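# Screw a fed screw into the red-taped housing corner

## Task

Take a screw from the screw feeder and drive it, by turning, into the housing hole at the corner marked with red tape until the motor halts on its own at the torque limit (stopped_at_torque=1). The other three holes must stay empty; any screw tip left in one of them means failure. Once tight, do not turn or shift that screw again. If a screw was pressed in rather than turned, unscrew it completely and drive it again. Finish by releasing the screw and lifting the screwdriver well clear above the screw head.

## Robot and tools

ROBOT. One six-joint arm carries a powered screwdriver: a hex key inside a thin vacuum sleeve that can hold a screw on the key. The tool point is the unloaded tip of the hex key; the key lies along the tool point's +z axis and can be pressed back up to 12 mm. A flat block sticks out about 9 cm from the last joint's axis toward the tool's -y side and rotates with the tool, so watch its clearance. Joint ranges (rad): shoulder pan -3.142 to 3.142, shoulder lift -6.283 to 6.283, elbow 0.000 to 3.142, wrists 1-3 -6.283 to 6.283. The elbow cannot fully straighten.

FRAMES. Results use the scene frame: origin on the table top beneath the arm base, +z up, +y to the left when facing +x. The base may be tilted, and the printed tool position drifts more at long reach. Motion commands, by contrast, are offsets in the tool point's own axes.

execute_actions(actions). actions is a list of up to 15 actions; each action is a table of up to 15 rows; each row has exactly 9 numbers in [-1, 1]: dx, dy, dz, rx, ry, rz, spindle, torque_limit, sleeve_vacuum. Each row lasts one 1/30 s step; a table shorter than 15 rows repeats its final row until the action's 15 steps (0.5 s) are done. dx..rz are an offset, not a pose: a target relative to the tool point's measured pose at the start of that action (for a call's first action, the last pose reported), in tool axes. Every row is relative to that same start, not to the row before. 1.0 equals 0.6 m or 180 degrees; rx, ry, rz form a single rotation vector. Per step the command is clipped to 100 mm and 16 degrees from the measured pose, and after the action the arm only continues to the last clipped pose, so long motions must be spread over several actions. Commands are smoothed with roughly 0.17 s lag. An empty list just returns state and images.

TOOL NUMBERS. spindle: +1 spins the key clockwise at 500 rpm (screwing in), -1 the reverse; about 0.5 s to full speed. It keeps the last value across actions and calls, even while you compose a reply, and the arm does not track the screw then, so finish actions with spindle 0. torque_limit maps linearly from 0.3 N m at -1 to 1.2 N m at +1. sleeve_vacuum above 0.01 holds a screw; anything else releases it. torque_limit and sleeve_vacuum also persist.

SCREWING. To engage, place the tool point on the screw axis 2 mm below the head's top and rotate slowly with spindle between -0.2 and 0.2; negative engages without advancing, positive engages and drives. While driving, move the tool down 0.7 mm per turn. The motor stops itself at 95 % of torque_limit (head seated or thread jammed) and stopped_at_torque becomes 1; a fresh positive spindle only works after spindle has been 0 or negative for 0.5 s. Loosening never stops itself; if turns does not drop, raise torque_limit.

move(target, speed, stop_force, blocking). target is one 9-number row as above; its first six are an offset from the pose in the last result that showed one, in tool axes, and the tool numbers are applied at the start. The path is straight, lasts 0.5 to 10 s (cut off at 10 s), takes the shorter rotation, and ignores obstacles. speed: 0.002 to 0.5 m/s, default 0.25; rotation up to twice that in rad/s. stop_force: 13 to 80 N, not allowed in the first 0.2 s of a scene; the path ends when push against the motion exceeds it for 2 steps, then the tool backs up 2 steps and holds. Use it only on non-rotating moves, at very low speed; the pressing force can briefly exceed it. Omit it when moving away from a surface. blocking=false returns after 0.5 s while the arm continues; it cannot be combined with stop_force, and you must wait or stop before sending more motion. The result adds a move: line: done, off_target, moving, held, fault or contact, plus limits (paced = pose clipped; held = some steps blocked, after which the arm may speed up) and distance to target.

wait(seconds): 0 to 10; holds the last command, returns early if a running move finishes. stop(): brakes a running move; needs room; the spindle keeps turning. zoom_image(camera, region): camera is cam_high (672x504), cam_low (672x504) or cam_wrist (616x616); region [x0, y0, x1, y1] in pixels from the top-left, at most 504 by 504. finished_scene(scene): ends the scene with that number, irreversibly.

RESULTS. end_effector_position (m), end_effector_quat_wxyz, linear and angular velocities, Hand target (the pose the controller is heading to), pose unreachable (clearance check altered or blocked the command; a mounting block under the base counts as arm). Wrist force and Wrist torque are in tool axes, pointing from a touched surface into the arm; offset up to about 5.5 N, noise up to 3.4 N, saturating near 100 N; no reading is harmless. Screw fields: stopped_at_torque, screw_detected (1 when sleeve_vacuum_kpa exceeds 30, i.e. a head seals the sleeve), turns (cumulative since start, clockwise positive). MOTOR HOT appears at 70 °C; at 85 °C brakes engage (OVER-TEMPERATURE FAULT) until cooled.

AVOID. The arm is stiff: targets even slightly beyond a firm contact, or fast touches, can trigger a fault. A fault occurs if a joint hits its load limit (shoulder pan/lift 287, elbow 130, wrists 46.9 N m) or any external force reaches 150 N; the arm then yields, stops 10 s and skips the rest of the call. Do not drop screws, slam, or knock anything off the table. Loose items may occasionally get nudged. The simulation runs while you think, holding the last command, so never leave the spindle running.

Each tool is called after "Call:" as name([rows], argument=value, ...), one row to a line, values as JSON.

## Session

Call:
execute_actions(actions=[])

Scene clock: 0.00 s.
end_effector_position=(+0.4035, +0.2524, +0.3583) sleeve_vacuum_kpa=0 screw_detected=0 stopped_at_torque=0 turns=0.00 end_effector_quat_wxyz=(+0.267, +0.641, +0.667, -0.270) end_effector_velocity=(-0.001, -0.001, -0.000) end_effector_angular_velocity=(+0.001, +0.000, -0.002)
Joint positions: [-0.455 -2.118  2.163 -1.614 -1.572 -0.455]
Joint velocities: [-0.001  0.     0.001  0.001  0.     0.   ]
Wrist force (N, on the end effector, along its own x y z axes, offset not removed): no reading
Wrist torque (N m, same axes, about the end effector's origin, offset not removed): no reading
Hand target: +0.403, +0.252, +0.358; +0.267, +0.641, +0.667, -0.270

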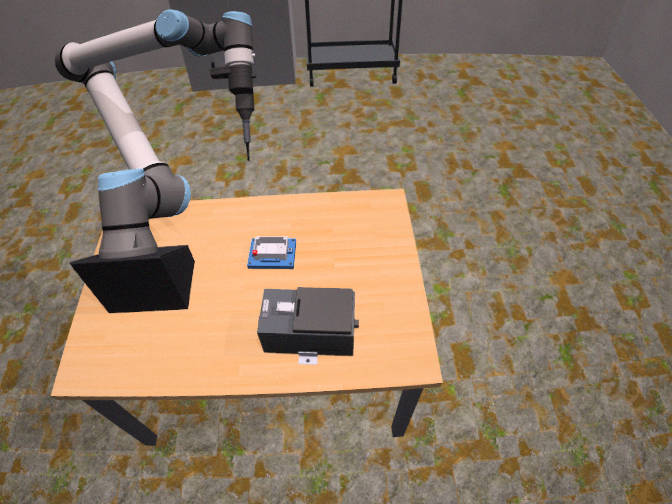

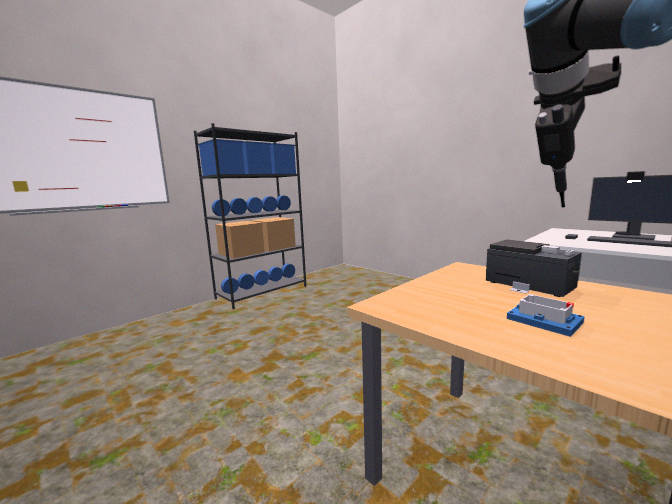

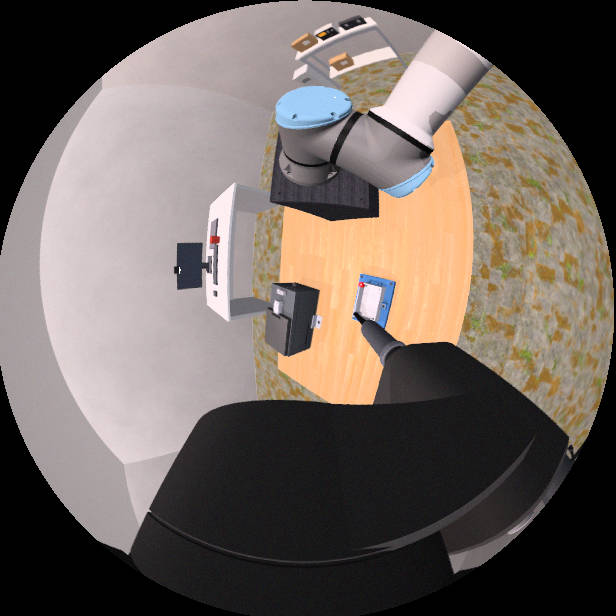

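Call:
move(target=[-0.36,0.063,0.697,0,0.247,0,0,1,0], speed=0.3)

Call:
zoom_image(camera="cam_wrist", region=[300, 270, 400, 360])

Call:
zoom_image(camera="cam_high", region=[240, 270, 300, 330])

Scene clock: 3.47 s.
end_effector_position=(+0.4535, -0.1926, +0.2111) sleeve_vacuum_kpa=0 screw_detected=0 stopped_at_torque=0 turns=0.00 end_effector_quat_wxyz=(-0.005, +0.695, +0.719, -0.007) end_effector_velocity=(+0.000, -0.002, -0.000) end_effector_angular_velocity=(+0.003, -0.000, -0.001)
Joint positions: [-1.095 -1.002  2.183 -2.034 -1.244 -1.218]
Joint velocities: [-0.001  0.005 -0.003  0.001  0.    -0.001]
Wrist force (N, on the end effector, along its own x y z axes, offset not removed): [2.8 -2.5 2.6]
Wrist torque (N m, same axes, about the end effector's origin, offset not removed): [-0.72 -0.54 0.09]
Hand target: +0.454, -0.193, +0.211; -0.006, +0.695, +0.719, -0.007
Off the commanded pose: 0.001 m, 0 deg.
move: done

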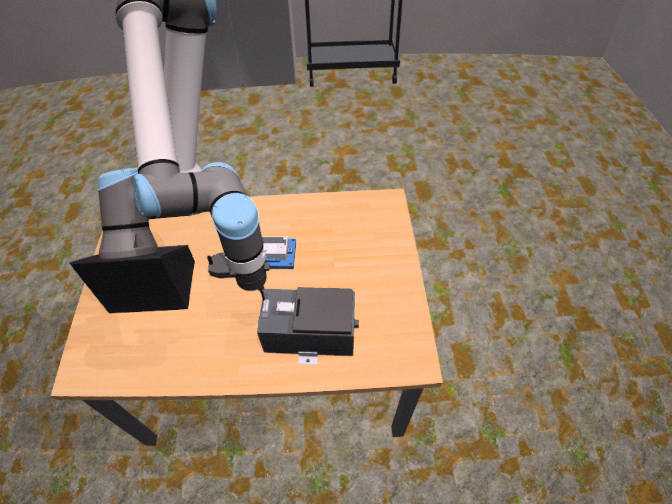

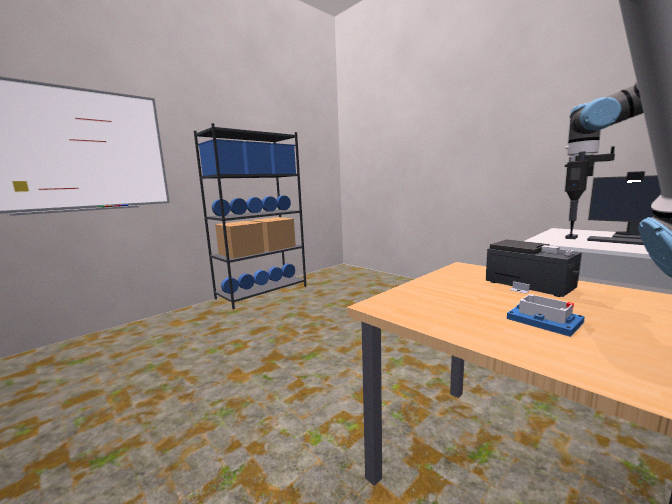

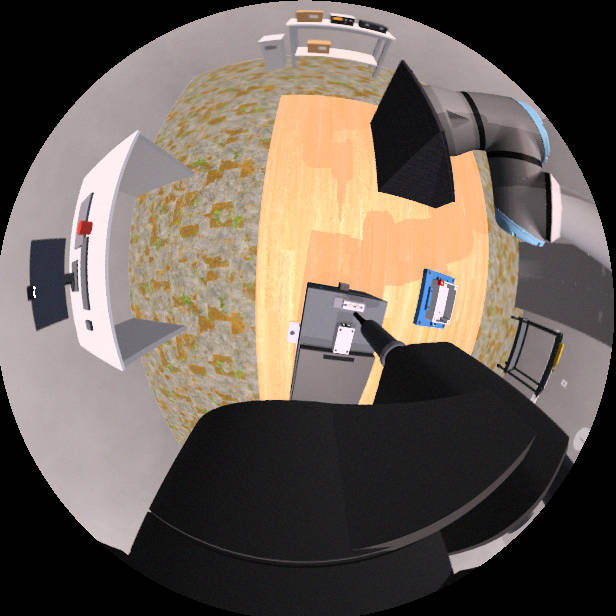

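Region (300, 270, 400, 360) of cam_wrist's 616x616 image, scaled by 5.040, with more detail than that image has; it fills the top 454 rows of this view, and the rest is white.

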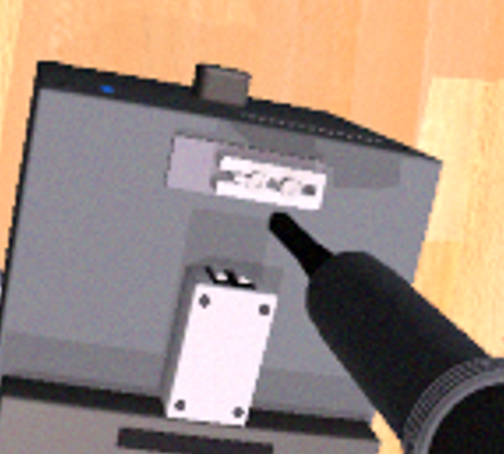

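Region (240, 270, 300, 330) of cam_high's 672x504 image, scaled by 8.400, with more detail than that image has.

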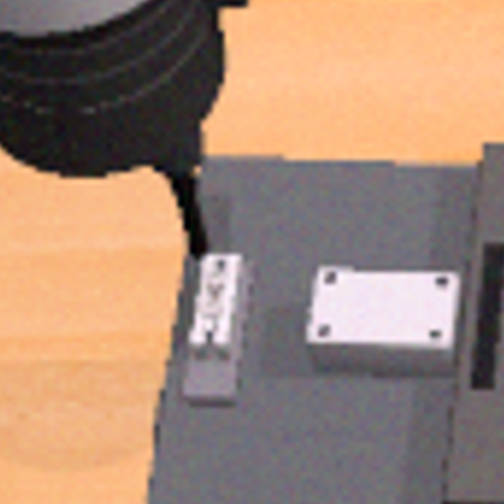

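Call:
move(target=[0.007,-0.005,0.048,0,0,0,0,1,0], speed=0.06)

Call:
zoom_image(camera="cam_wrist", region=[325, 290, 385, 340])

Call:
zoom_image(camera="cam_high", region=[250, 285, 285, 320])

Call:
zoom_image(camera="cam_low", region=[550, 230, 590, 265])

Scene clock: 6.27 s.
end_effector_position=(+0.4499, -0.1886, +0.1825) sleeve_vacuum_kpa=0 screw_detected=0 stopped_at_torque=0 turns=0.00 end_effector_quat_wxyz=(-0.005, +0.695, +0.719, -0.007) end_effector_velocity=(+0.000, -0.001, -0.001) end_effector_angular_velocity=(-0.003, -0.002, +0.000)
Joint positions: [-1.082 -0.982  2.22  -2.093 -1.236 -1.208]
Joint velocities: [-0.001  0.001  0.002 -0.006  0.     0.001]
Wrist force (N, on the end effector, along its own x y z axes, offset not removed): [3.5 -3.0 2.4]
Wrist torque (N m, same axes, about the end effector's origin, offset not removed): [-0.90 -0.75 0.12]
Hand target: +0.450, -0.189, +0.182; -0.005, +0.695, +0.719, -0.007
Off the commanded pose: 0.000 m, 0 deg.
move: done

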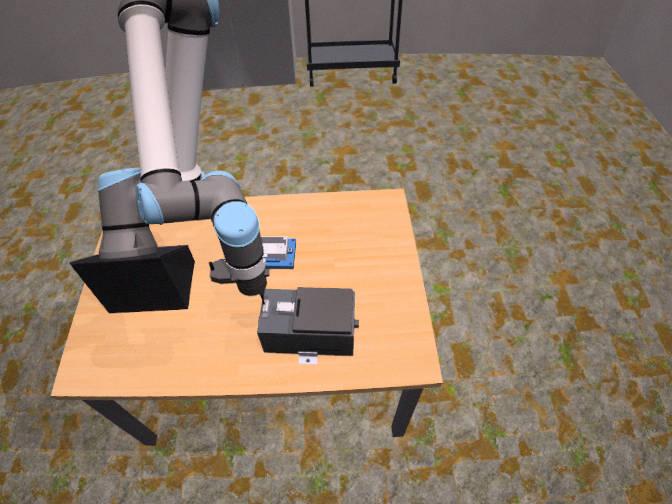

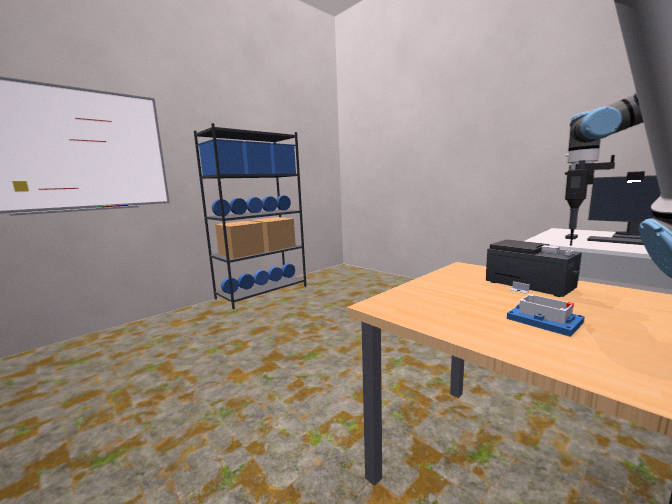

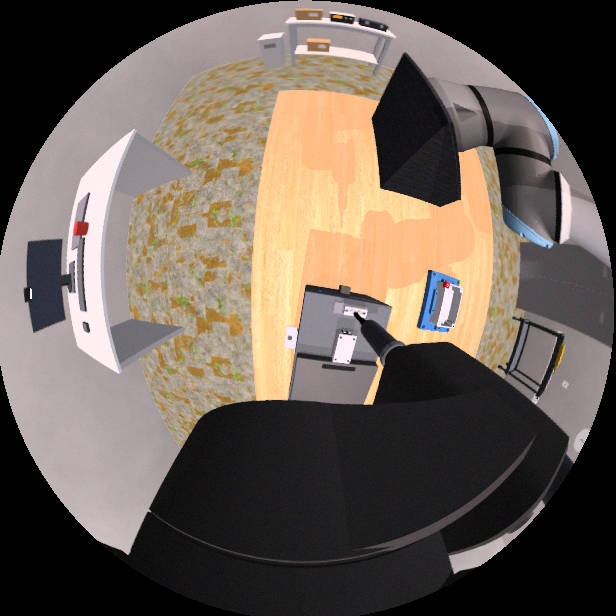

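Region (325, 290, 385, 340) of cam_wrist's 616x616 image, scaled by 8.400, with more detail than that image has.

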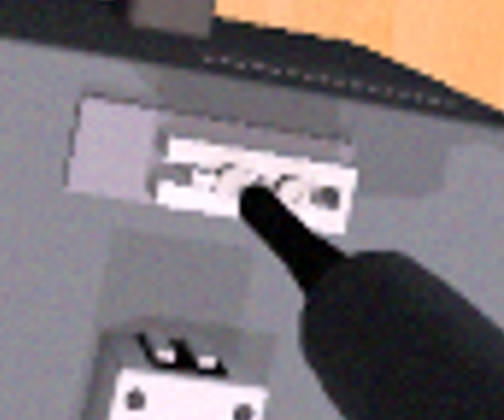

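Region (250, 285, 285, 320) of cam_high's 672x504 image, scaled by 14.400, with more detail than that image has.

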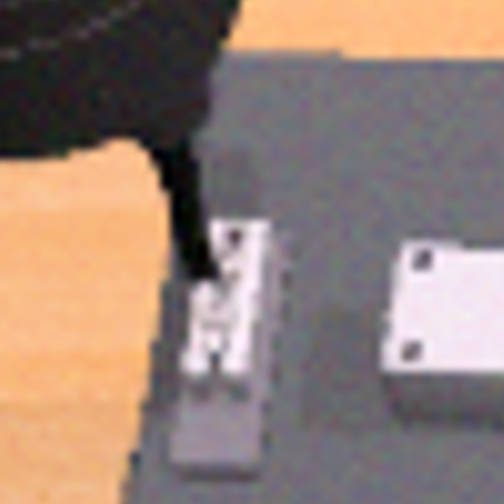

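Region (550, 230, 590, 265) of cam_low's 672x504 image, scaled by 12.600, with more detail than that image has; it fills the top 441 rows of this view, and the rest is white.

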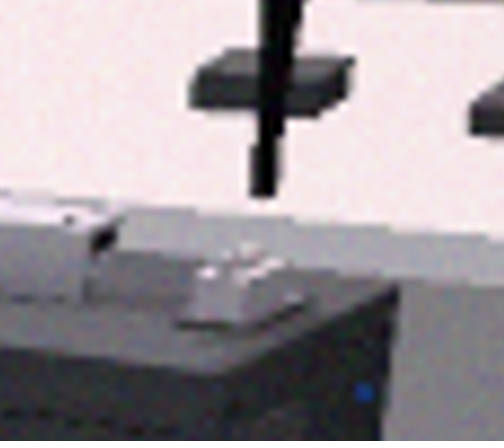

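Call:
move(target=[0.006,0.0035,0.015,0,0,0,0,1,1], speed=0.02)

Call:
zoom_image(camera="cam_wrist", region=[325, 290, 385, 340])

Call:
zoom_image(camera="cam_low", region=[550, 230, 590, 265])

Scene clock: 9.27 s.
end_effector_position=(+0.4517, -0.1850, +0.1735) sleeve_vacuum_kpa=14 screw_detected=0 stopped_at_torque=0 turns=0.00 end_effector_quat_wxyz=(-0.005, +0.695, +0.719, -0.007) end_effector_velocity=(-0.000, +0.000, -0.001) end_effector_angular_velocity=(+0.001, -0.000, -0.001)
Joint positions: [-1.072 -0.978  2.229 -2.109 -1.229 -1.2  ]
Joint velocities: [ 0.     0.002  0.001 -0.003  0.001  0.001]
Wrist force (N, on the end effector, along its own x y z axes, offset not removed): [0.4 -2.6 3.2]
Wrist torque (N m, same axes, about the end effector's origin, offset not removed): [-0.71 0.21 0.18]
Hand target: +0.452, -0.185, +0.173; -0.005, +0.695, +0.719, -0.007
Off the commanded pose: 0.000 m, 0 deg.
move: done

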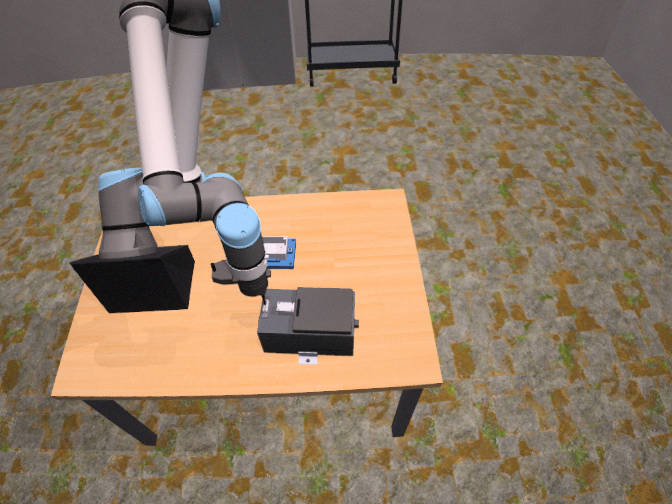

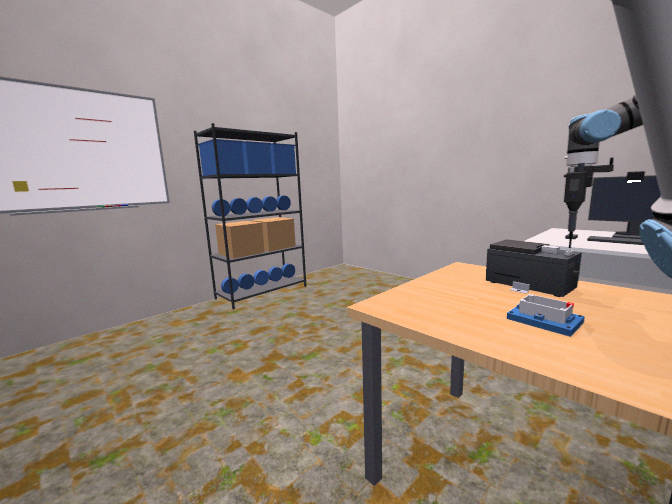

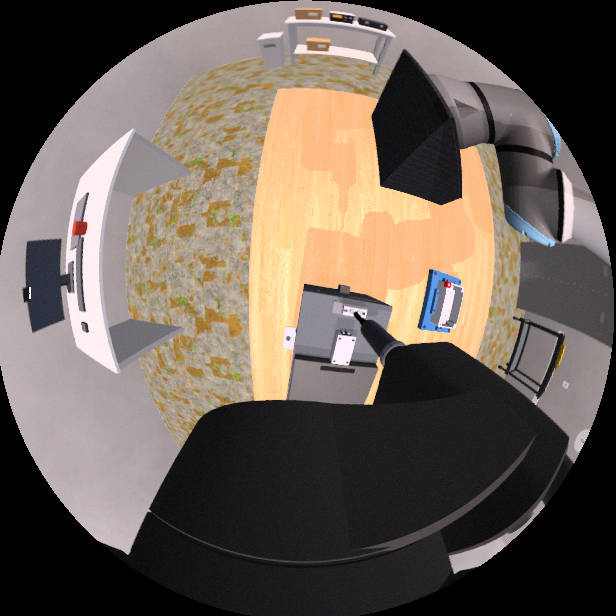

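Region (325, 290, 385, 340) of cam_wrist's 616x616 image, scaled by 8.400, with more detail than that image has.

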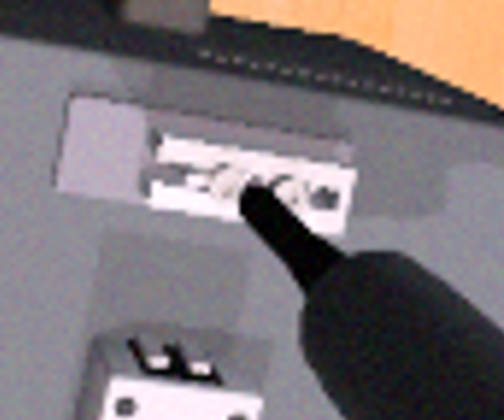

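Region (550, 230, 590, 265) of cam_low's 672x504 image, scaled by 12.600, with more detail than that image has; it fills the top 441 rows of this view, and the rest is white.

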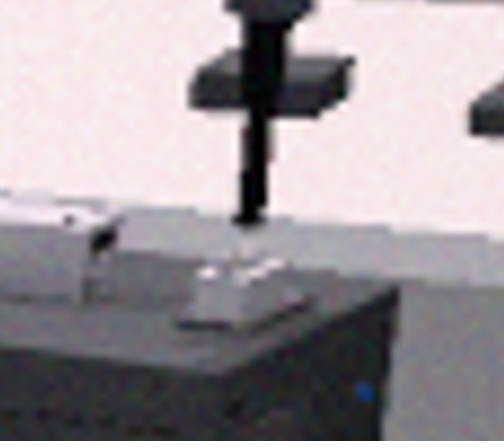

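Call:
move(target=[-0.0057,-0.0015,0,0,0,0,-0.15,1,1], speed=0.01)

Call:
move(target=[0,0,0.014,0,0,0,-0.15,1,1], speed=0.005)

Call:
zoom_image(camera="cam_wrist", region=[325, 290, 385, 340])

Scene clock: 11.27 s.
end_effector_position=(+0.4509, -0.1884, +0.1736) sleeve_vacuum_kpa=14 screw_detected=0 stopped_at_torque=0 turns=-0.85 end_effector_quat_wxyz=(-0.005, +0.695, +0.719, -0.007) end_effector_velocity=(-0.001, -0.001, -0.001) end_effector_angular_velocity=(+0.001, +0.000, -0.001)
Joint positions: [-1.075 -0.973  2.226 -2.111 -1.231 -1.203]
Joint velocities: [-0.001  0.002 -0.    -0.001 -0.001 -0.   ]
Wrist force (N, on the end effector, along its own x y z axes, offset not removed): [2.5 -2.7 1.4]
Wrist torque (N m, same axes, about the end effector's origin, offset not removed): [-0.78 -0.56 0.18]
Hand target: +0.451, -0.188, +0.174; -0.005, +0.695, +0.719, -0.007
Off the commanded pose: 0.000 m, 0 deg.
move: done

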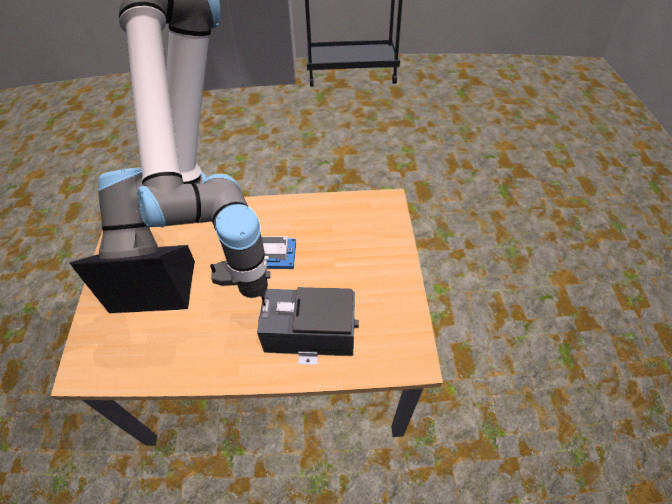

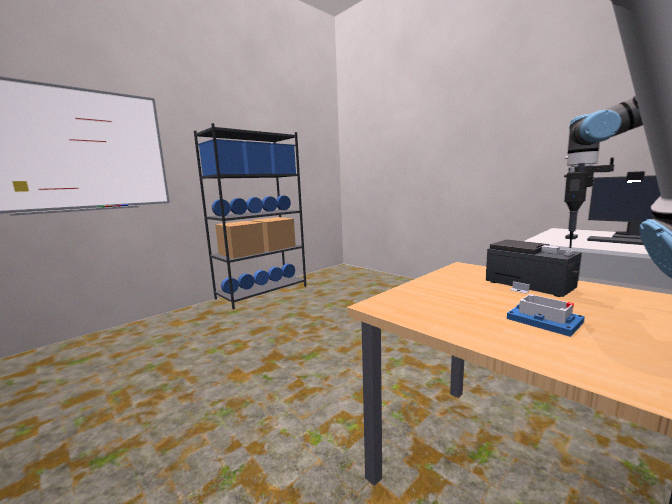

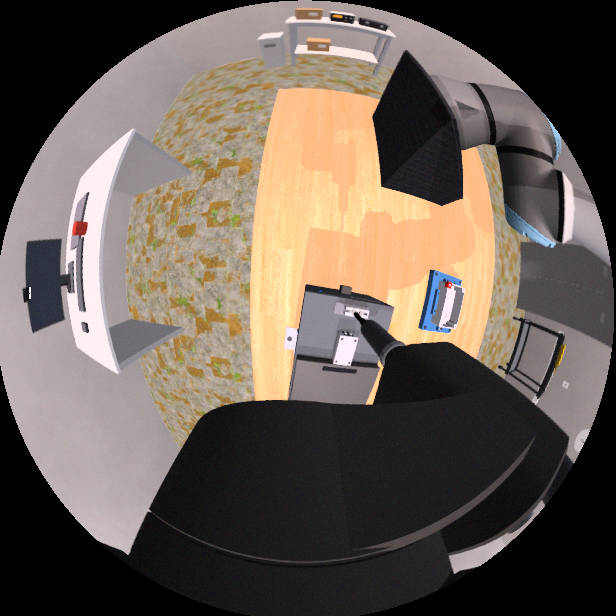

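Scene clock: 13.17 s.
end_effector_position=(+0.4508, -0.1884, +0.1652) sleeve_vacuum_kpa=39 screw_detected=1 stopped_at_torque=0 turns=-3.22 end_effector_quat_wxyz=(-0.005, +0.695, +0.719, -0.007) end_effector_velocity=(-0.001, +0.000, -0.001) end_effector_angular_velocity=(+0.002, +0.001, -0.001)
Joint positions: [-1.071 -0.963  2.234 -2.129 -1.228 -1.199]
Joint velocities: [-0.     0.001  0.001 -0.    -0.     0.   ]
Wrist force (N, on the end effector, along its own x y z axes, offset not removed): [4.7 -2.7 -2.2]
Wrist torque (N m, same axes, about the end effector's origin, offset not removed): [-0.73 -0.63 0.20]
Hand target: +0.451, -0.188, +0.165; -0.005, +0.695, +0.719, -0.007
Off the commanded pose: 0.000 m, 0 deg.
move: done

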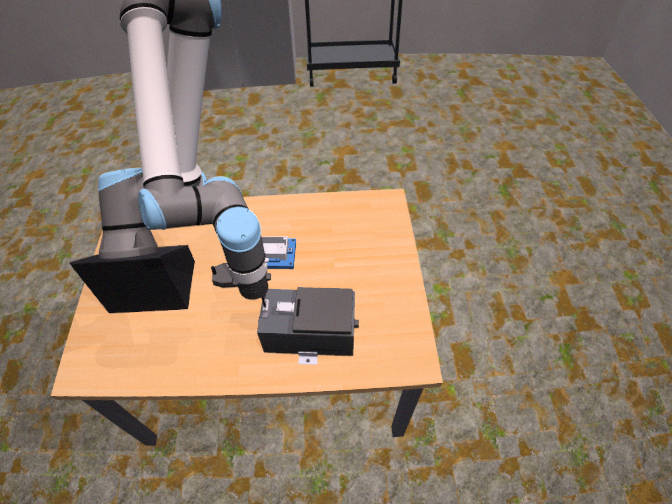

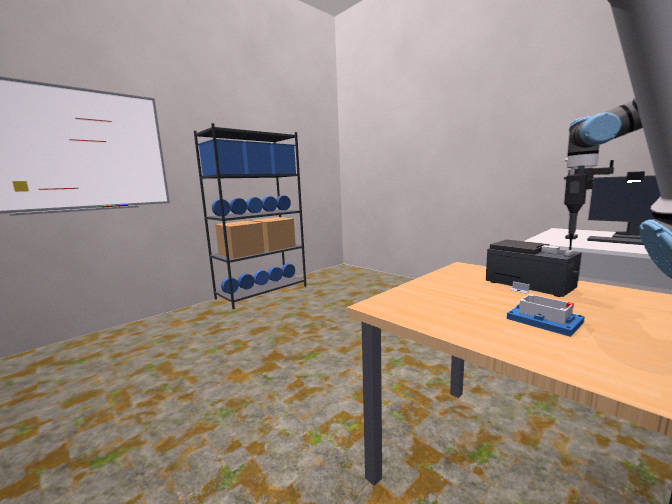

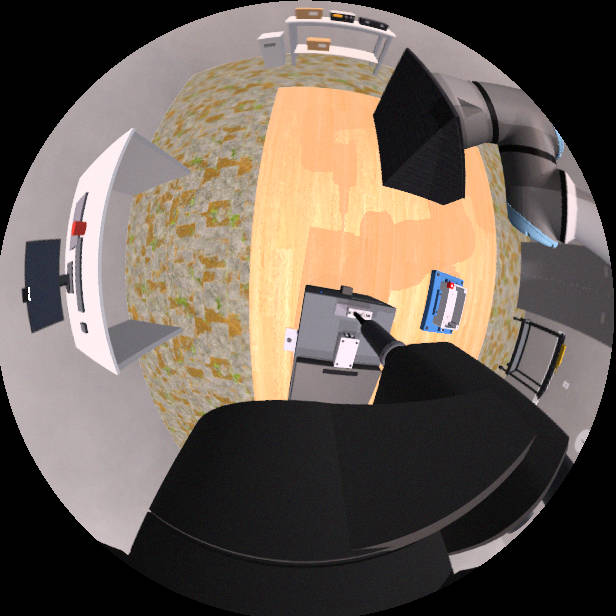

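Region (325, 290, 385, 340) of cam_wrist's 616x616 image, scaled by 8.400, with more detail than that image has.

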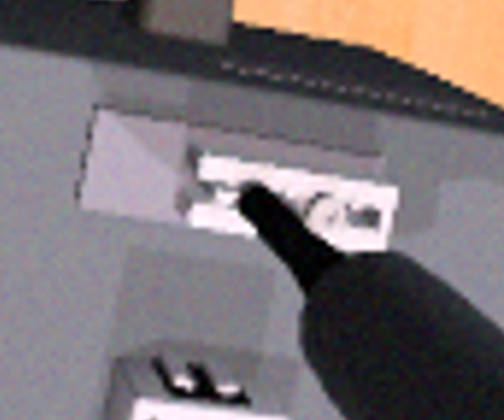

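Call:
move(target=[0,0,-0.05,0,0,0,0,1,1], speed=0.04)

Call:
move(target=[0.519,-0.113,0.075,0,0,0,0,1,1], speed=0.2)

Call:
move(target=[0,0,0.09,0,0,0,0,1,1], speed=0.08)

Call:
zoom_image(camera="cam_wrist", region=[320, 280, 390, 350])

Call:
zoom_image(camera="cam_high", region=[235, 220, 285, 265])

Call:
zoom_image(camera="cam_low", region=[530, 270, 600, 330])

Scene clock: 15.73 s.
end_effector_position=(+0.4513, -0.1883, +0.1951) sleeve_vacuum_kpa=39 screw_detected=1 stopped_at_torque=0 turns=-5.05 end_effector_quat_wxyz=(-0.005, +0.695, +0.719, -0.007) end_effector_velocity=(-0.001, +0.002, +0.000) end_effector_angular_velocity=(+0.003, +0.002, -0.001)
Joint positions: [-1.087 -0.995  2.206 -2.065 -1.239 -1.212]
Joint velocities: [-0.    -0.001  0.001  0.004 -0.    -0.001]
Wrist force (N, on the end effector, along its own x y z axes, offset not removed): [-0.5 -1.5 2.2]
Wrist torque (N m, same axes, about the end effector's origin, offset not removed): [-0.39 0.44 0.04]
Hand target: +0.451, -0.188, +0.195; -0.005, +0.695, +0.719, -0.007
Off the commanded pose: 0.000 m, 0 deg.
move: done

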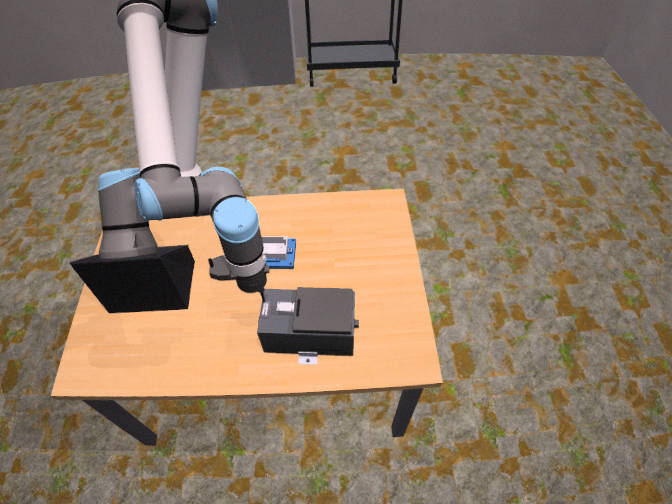

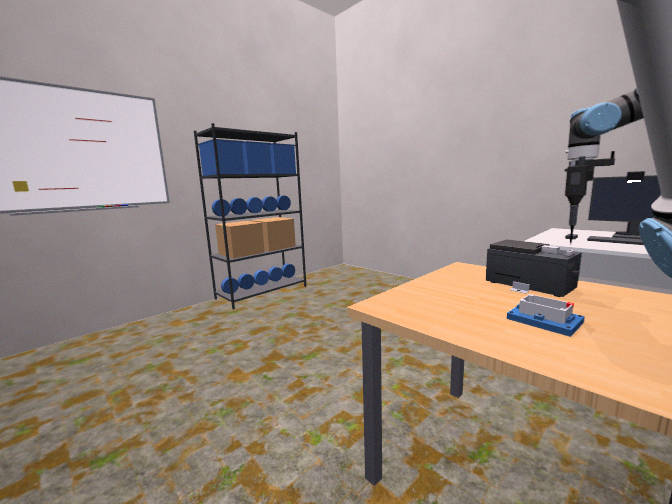

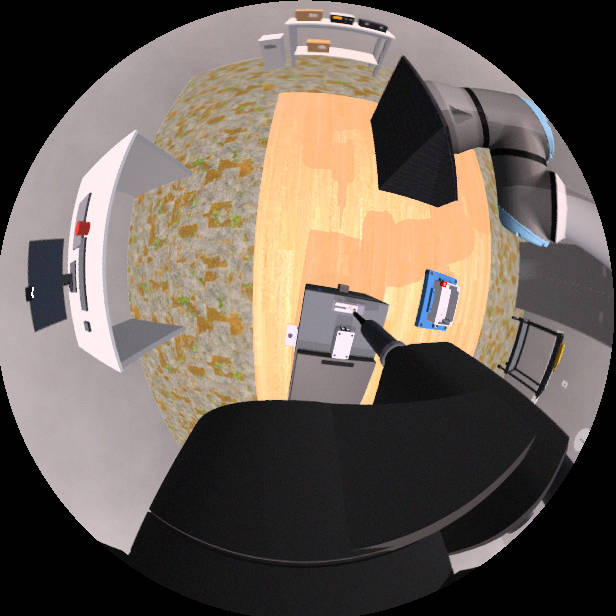

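Scene clock: 17.83 s.
end_effector_position=(+0.3724, +0.1202, +0.1507) sleeve_vacuum_kpa=39 screw_detected=1 stopped_at_torque=0 turns=-5.05 end_effector_quat_wxyz=(-0.005, +0.695, +0.719, -0.007) end_effector_velocity=(-0.000, +0.002, +0.000) end_effector_angular_velocity=(-0.001, +0.000, +0.001)
Joint positions: [-0.935 -1.645  2.553 -1.809 -1.142 -1.086]
Joint velocities: [ 0.002 -0.004 -0.001  0.004  0.001  0.001]
Wrist force (N, on the end effector, along its own x y z axes, offset not removed): [1.6 -1.3 2.1]
Wrist torque (N m, same axes, about the end effector's origin, offset not removed): [-0.39 -0.20 0.04]
Hand target: +0.372, +0.120, +0.151; -0.005, +0.695, +0.719, -0.007
Off the commanded pose: 0.001 m, 0 deg.
move: done

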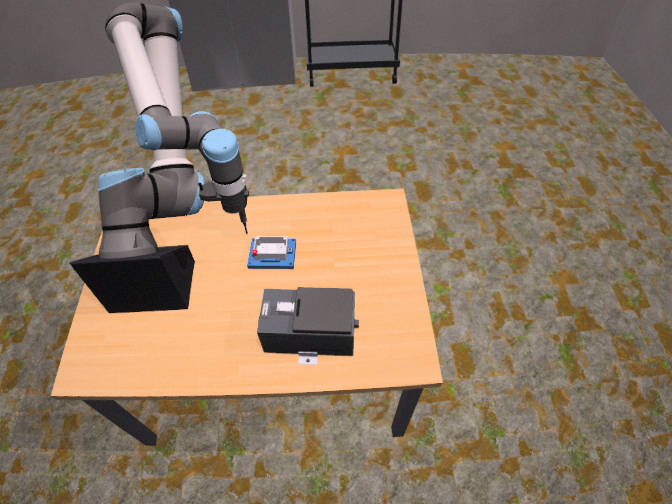

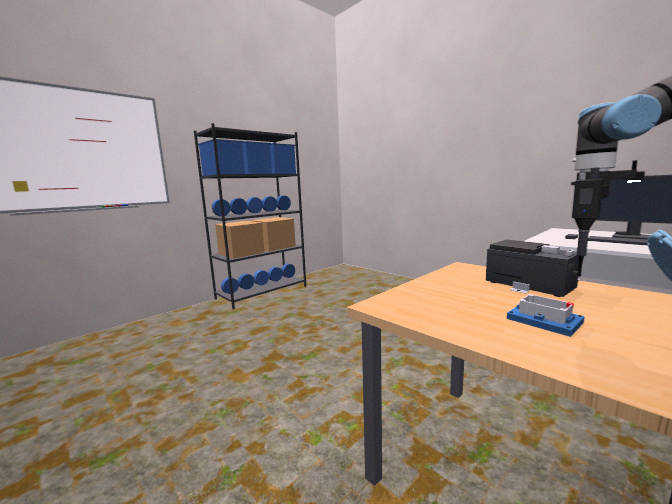

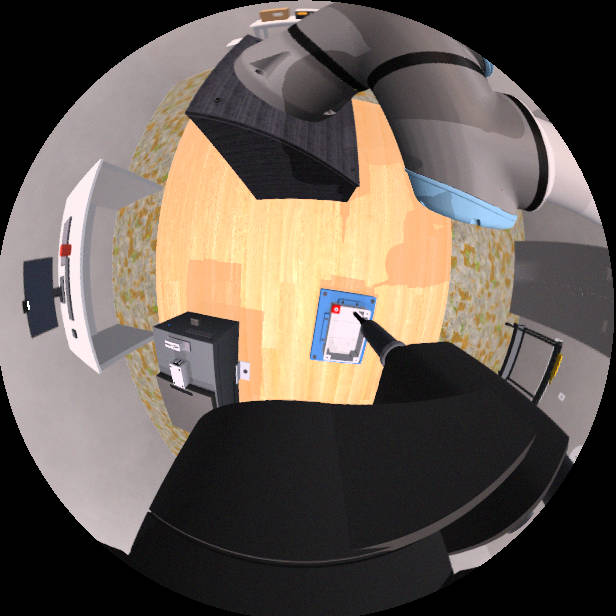

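Scene clock: 18.93 s.
end_effector_position=(+0.3715, +0.1201, +0.0968) sleeve_vacuum_kpa=39 screw_detected=1 stopped_at_torque=0 turns=-5.05 end_effector_quat_wxyz=(-0.005, +0.695, +0.719, -0.007) end_effector_velocity=(+0.001, -0.000, -0.001) end_effector_angular_velocity=(-0.000, -0.000, +0.001)
Joint positions: [-0.875 -1.578  2.617 -1.963 -1.106 -1.034]
Joint velocities: [ 0.002  0.004 -0.    -0.004  0.001  0.001]
Wrist force (N, on the end effector, along its own x y z axes, offset not removed): [1.5 -2.5 3.3]
Wrist torque (N m, same axes, about the end effector's origin, offset not removed): [-0.82 -0.08 0.10]
Hand target: +0.372, +0.120, +0.097; -0.005, +0.695, +0.719, -0.007
Off the commanded pose: 0.000 m, 0 deg.
move: done

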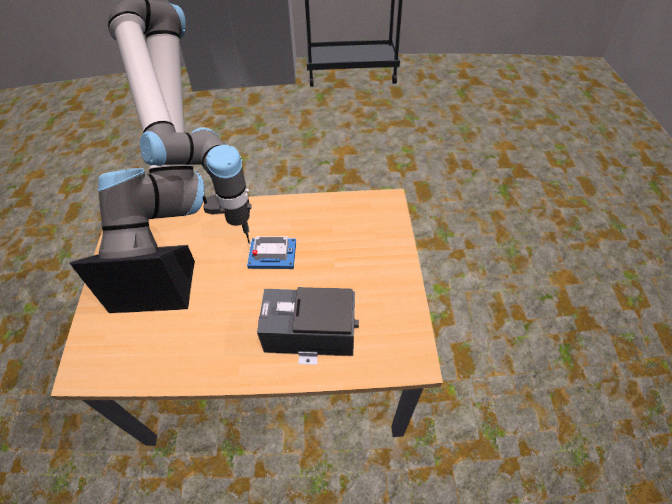

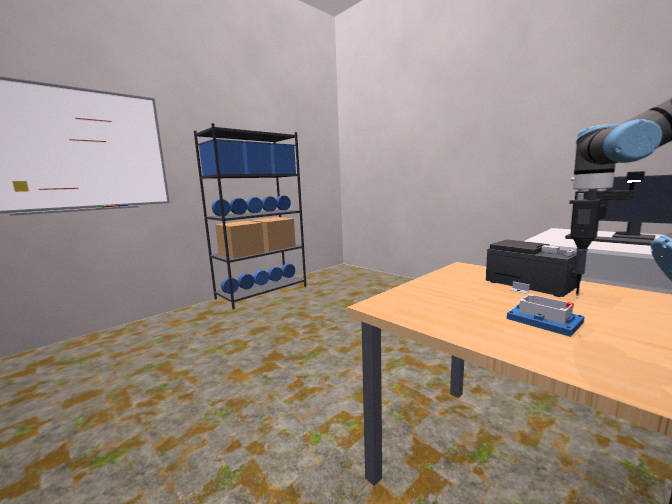

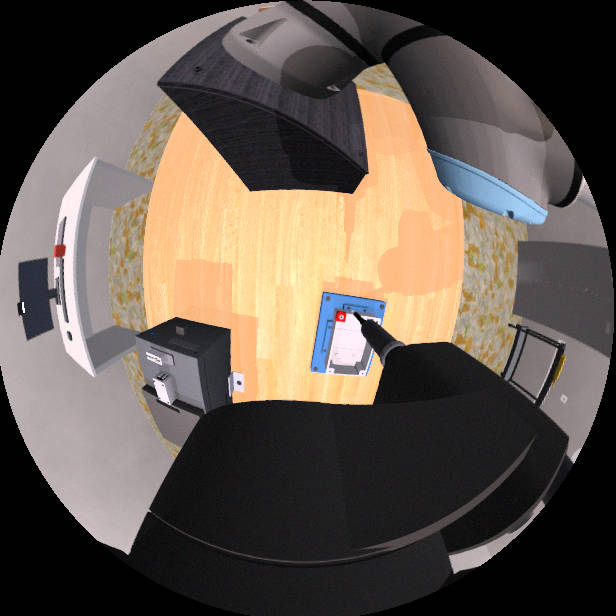

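Region (320, 280, 390, 350) of cam_wrist's 616x616 image, scaled by 7.200, with more detail than that image has.

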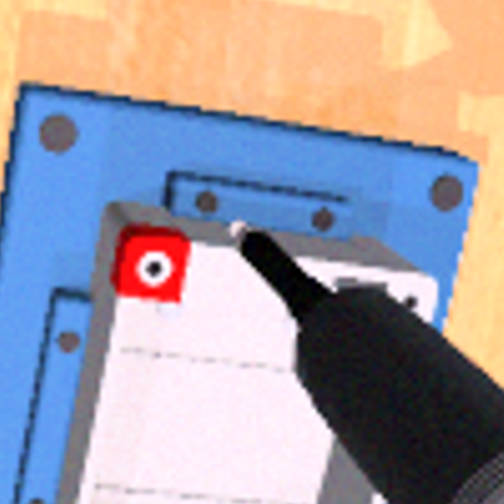

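Region (235, 220, 285, 265) of cam_high's 672x504 image, scaled by 10.080, with more detail than that image has; it fills the top 454 rows of this view, and the rest is white.

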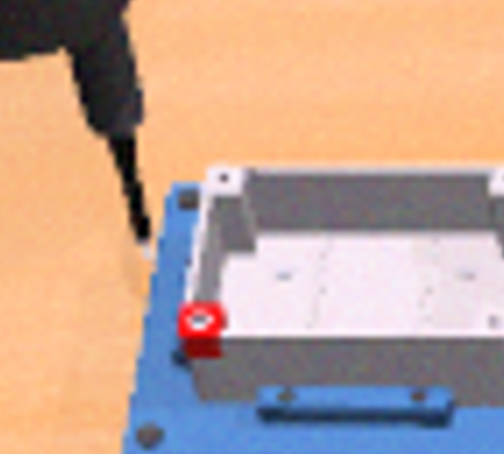

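Region (530, 270, 600, 330) of cam_low's 672x504 image, scaled by 7.200, with more detail than that image has; it fills the top 432 rows of this view, and the rest is white.

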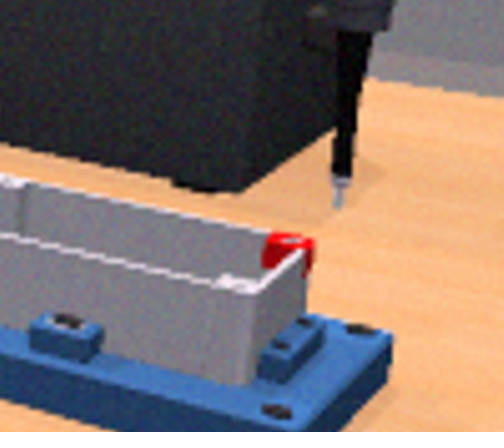

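Call:
move(target=[-0.015,0.028,0.025,0,0,0,0,1,1], speed=0.04)

Call:
zoom_image(camera="cam_wrist", region=[330, 290, 380, 340])

Call:
zoom_image(camera="cam_high", region=[240, 230, 275, 262])

Call:
zoom_image(camera="cam_low", region=[550, 280, 590, 320])

Scene clock: 21.50 s.
end_effector_position=(+0.3882, +0.1116, +0.0816) sleeve_vacuum_kpa=39 screw_detected=1 stopped_at_torque=0 turns=-5.05 end_effector_quat_wxyz=(-0.005, +0.695, +0.719, -0.007) end_effector_velocity=(-0.000, +0.000, -0.002) end_effector_angular_velocity=(+0.000, +0.002, +0.001)
Joint positions: [-0.836 -1.505  2.606 -2.042 -1.082 -0.998]
Joint velocities: [ 0.003  0.004  0.001 -0.005  0.001  0.002]
Wrist force (N, on the end effector, along its own x y z axes, offset not removed): [0.5 -2.7 3.0]
Wrist torque (N m, same axes, about the end effector's origin, offset not removed): [-0.80 0.20 0.17]
Hand target: +0.388, +0.112, +0.082; -0.005, +0.695, +0.719, -0.007
Off the commanded pose: 0.000 m, 0 deg.
move: done

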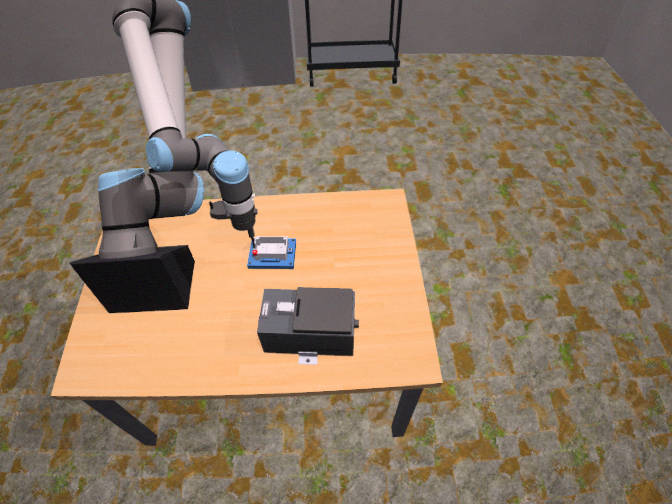

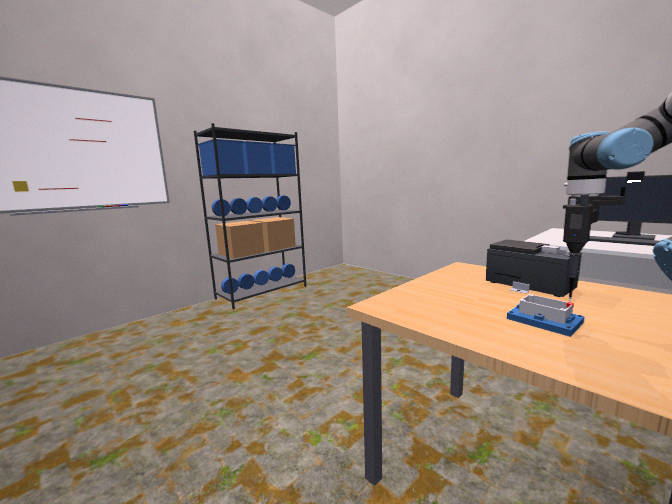

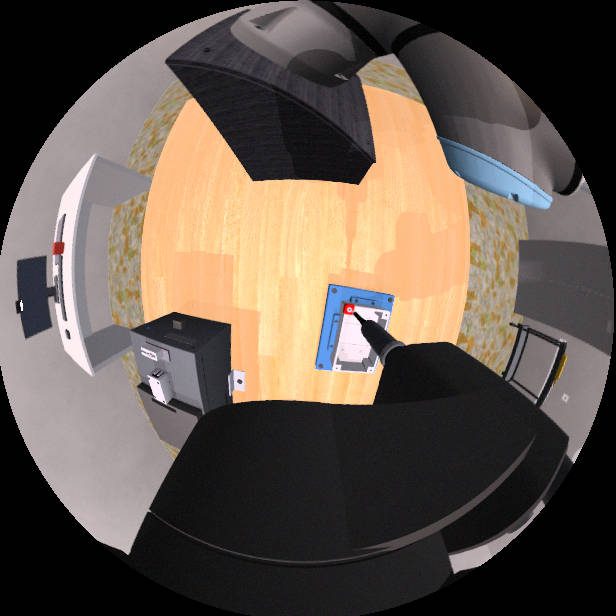

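Region (330, 290, 380, 340) of cam_wrist's 616x616 image, scaled by 10.080, with more detail than that image has.

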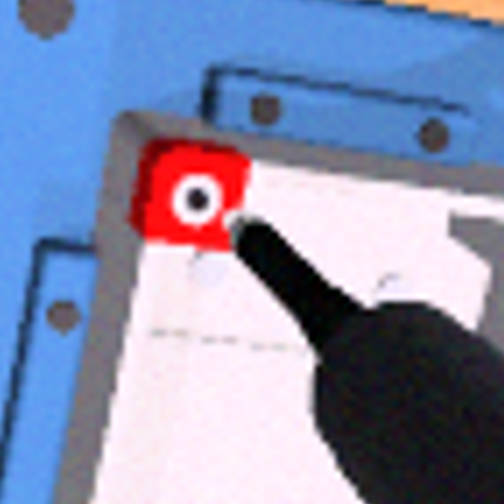

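Region (240, 230, 275, 262) of cam_high's 672x504 image, scaled by 14.400, with more detail than that image has; it fills the top 461 rows of this view, and the rest is white.

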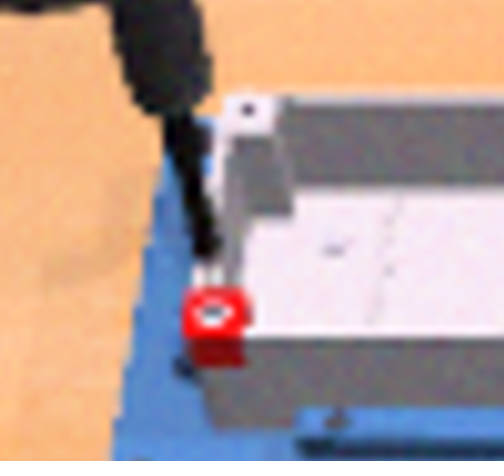

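Region (550, 280, 590, 320) of cam_low's 672x504 image, scaled by 12.600, with more detail than that image has.

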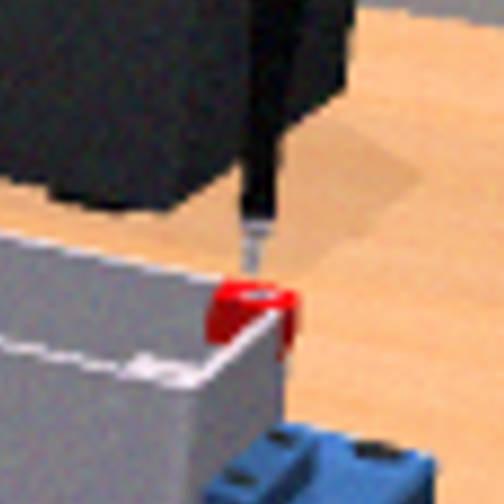

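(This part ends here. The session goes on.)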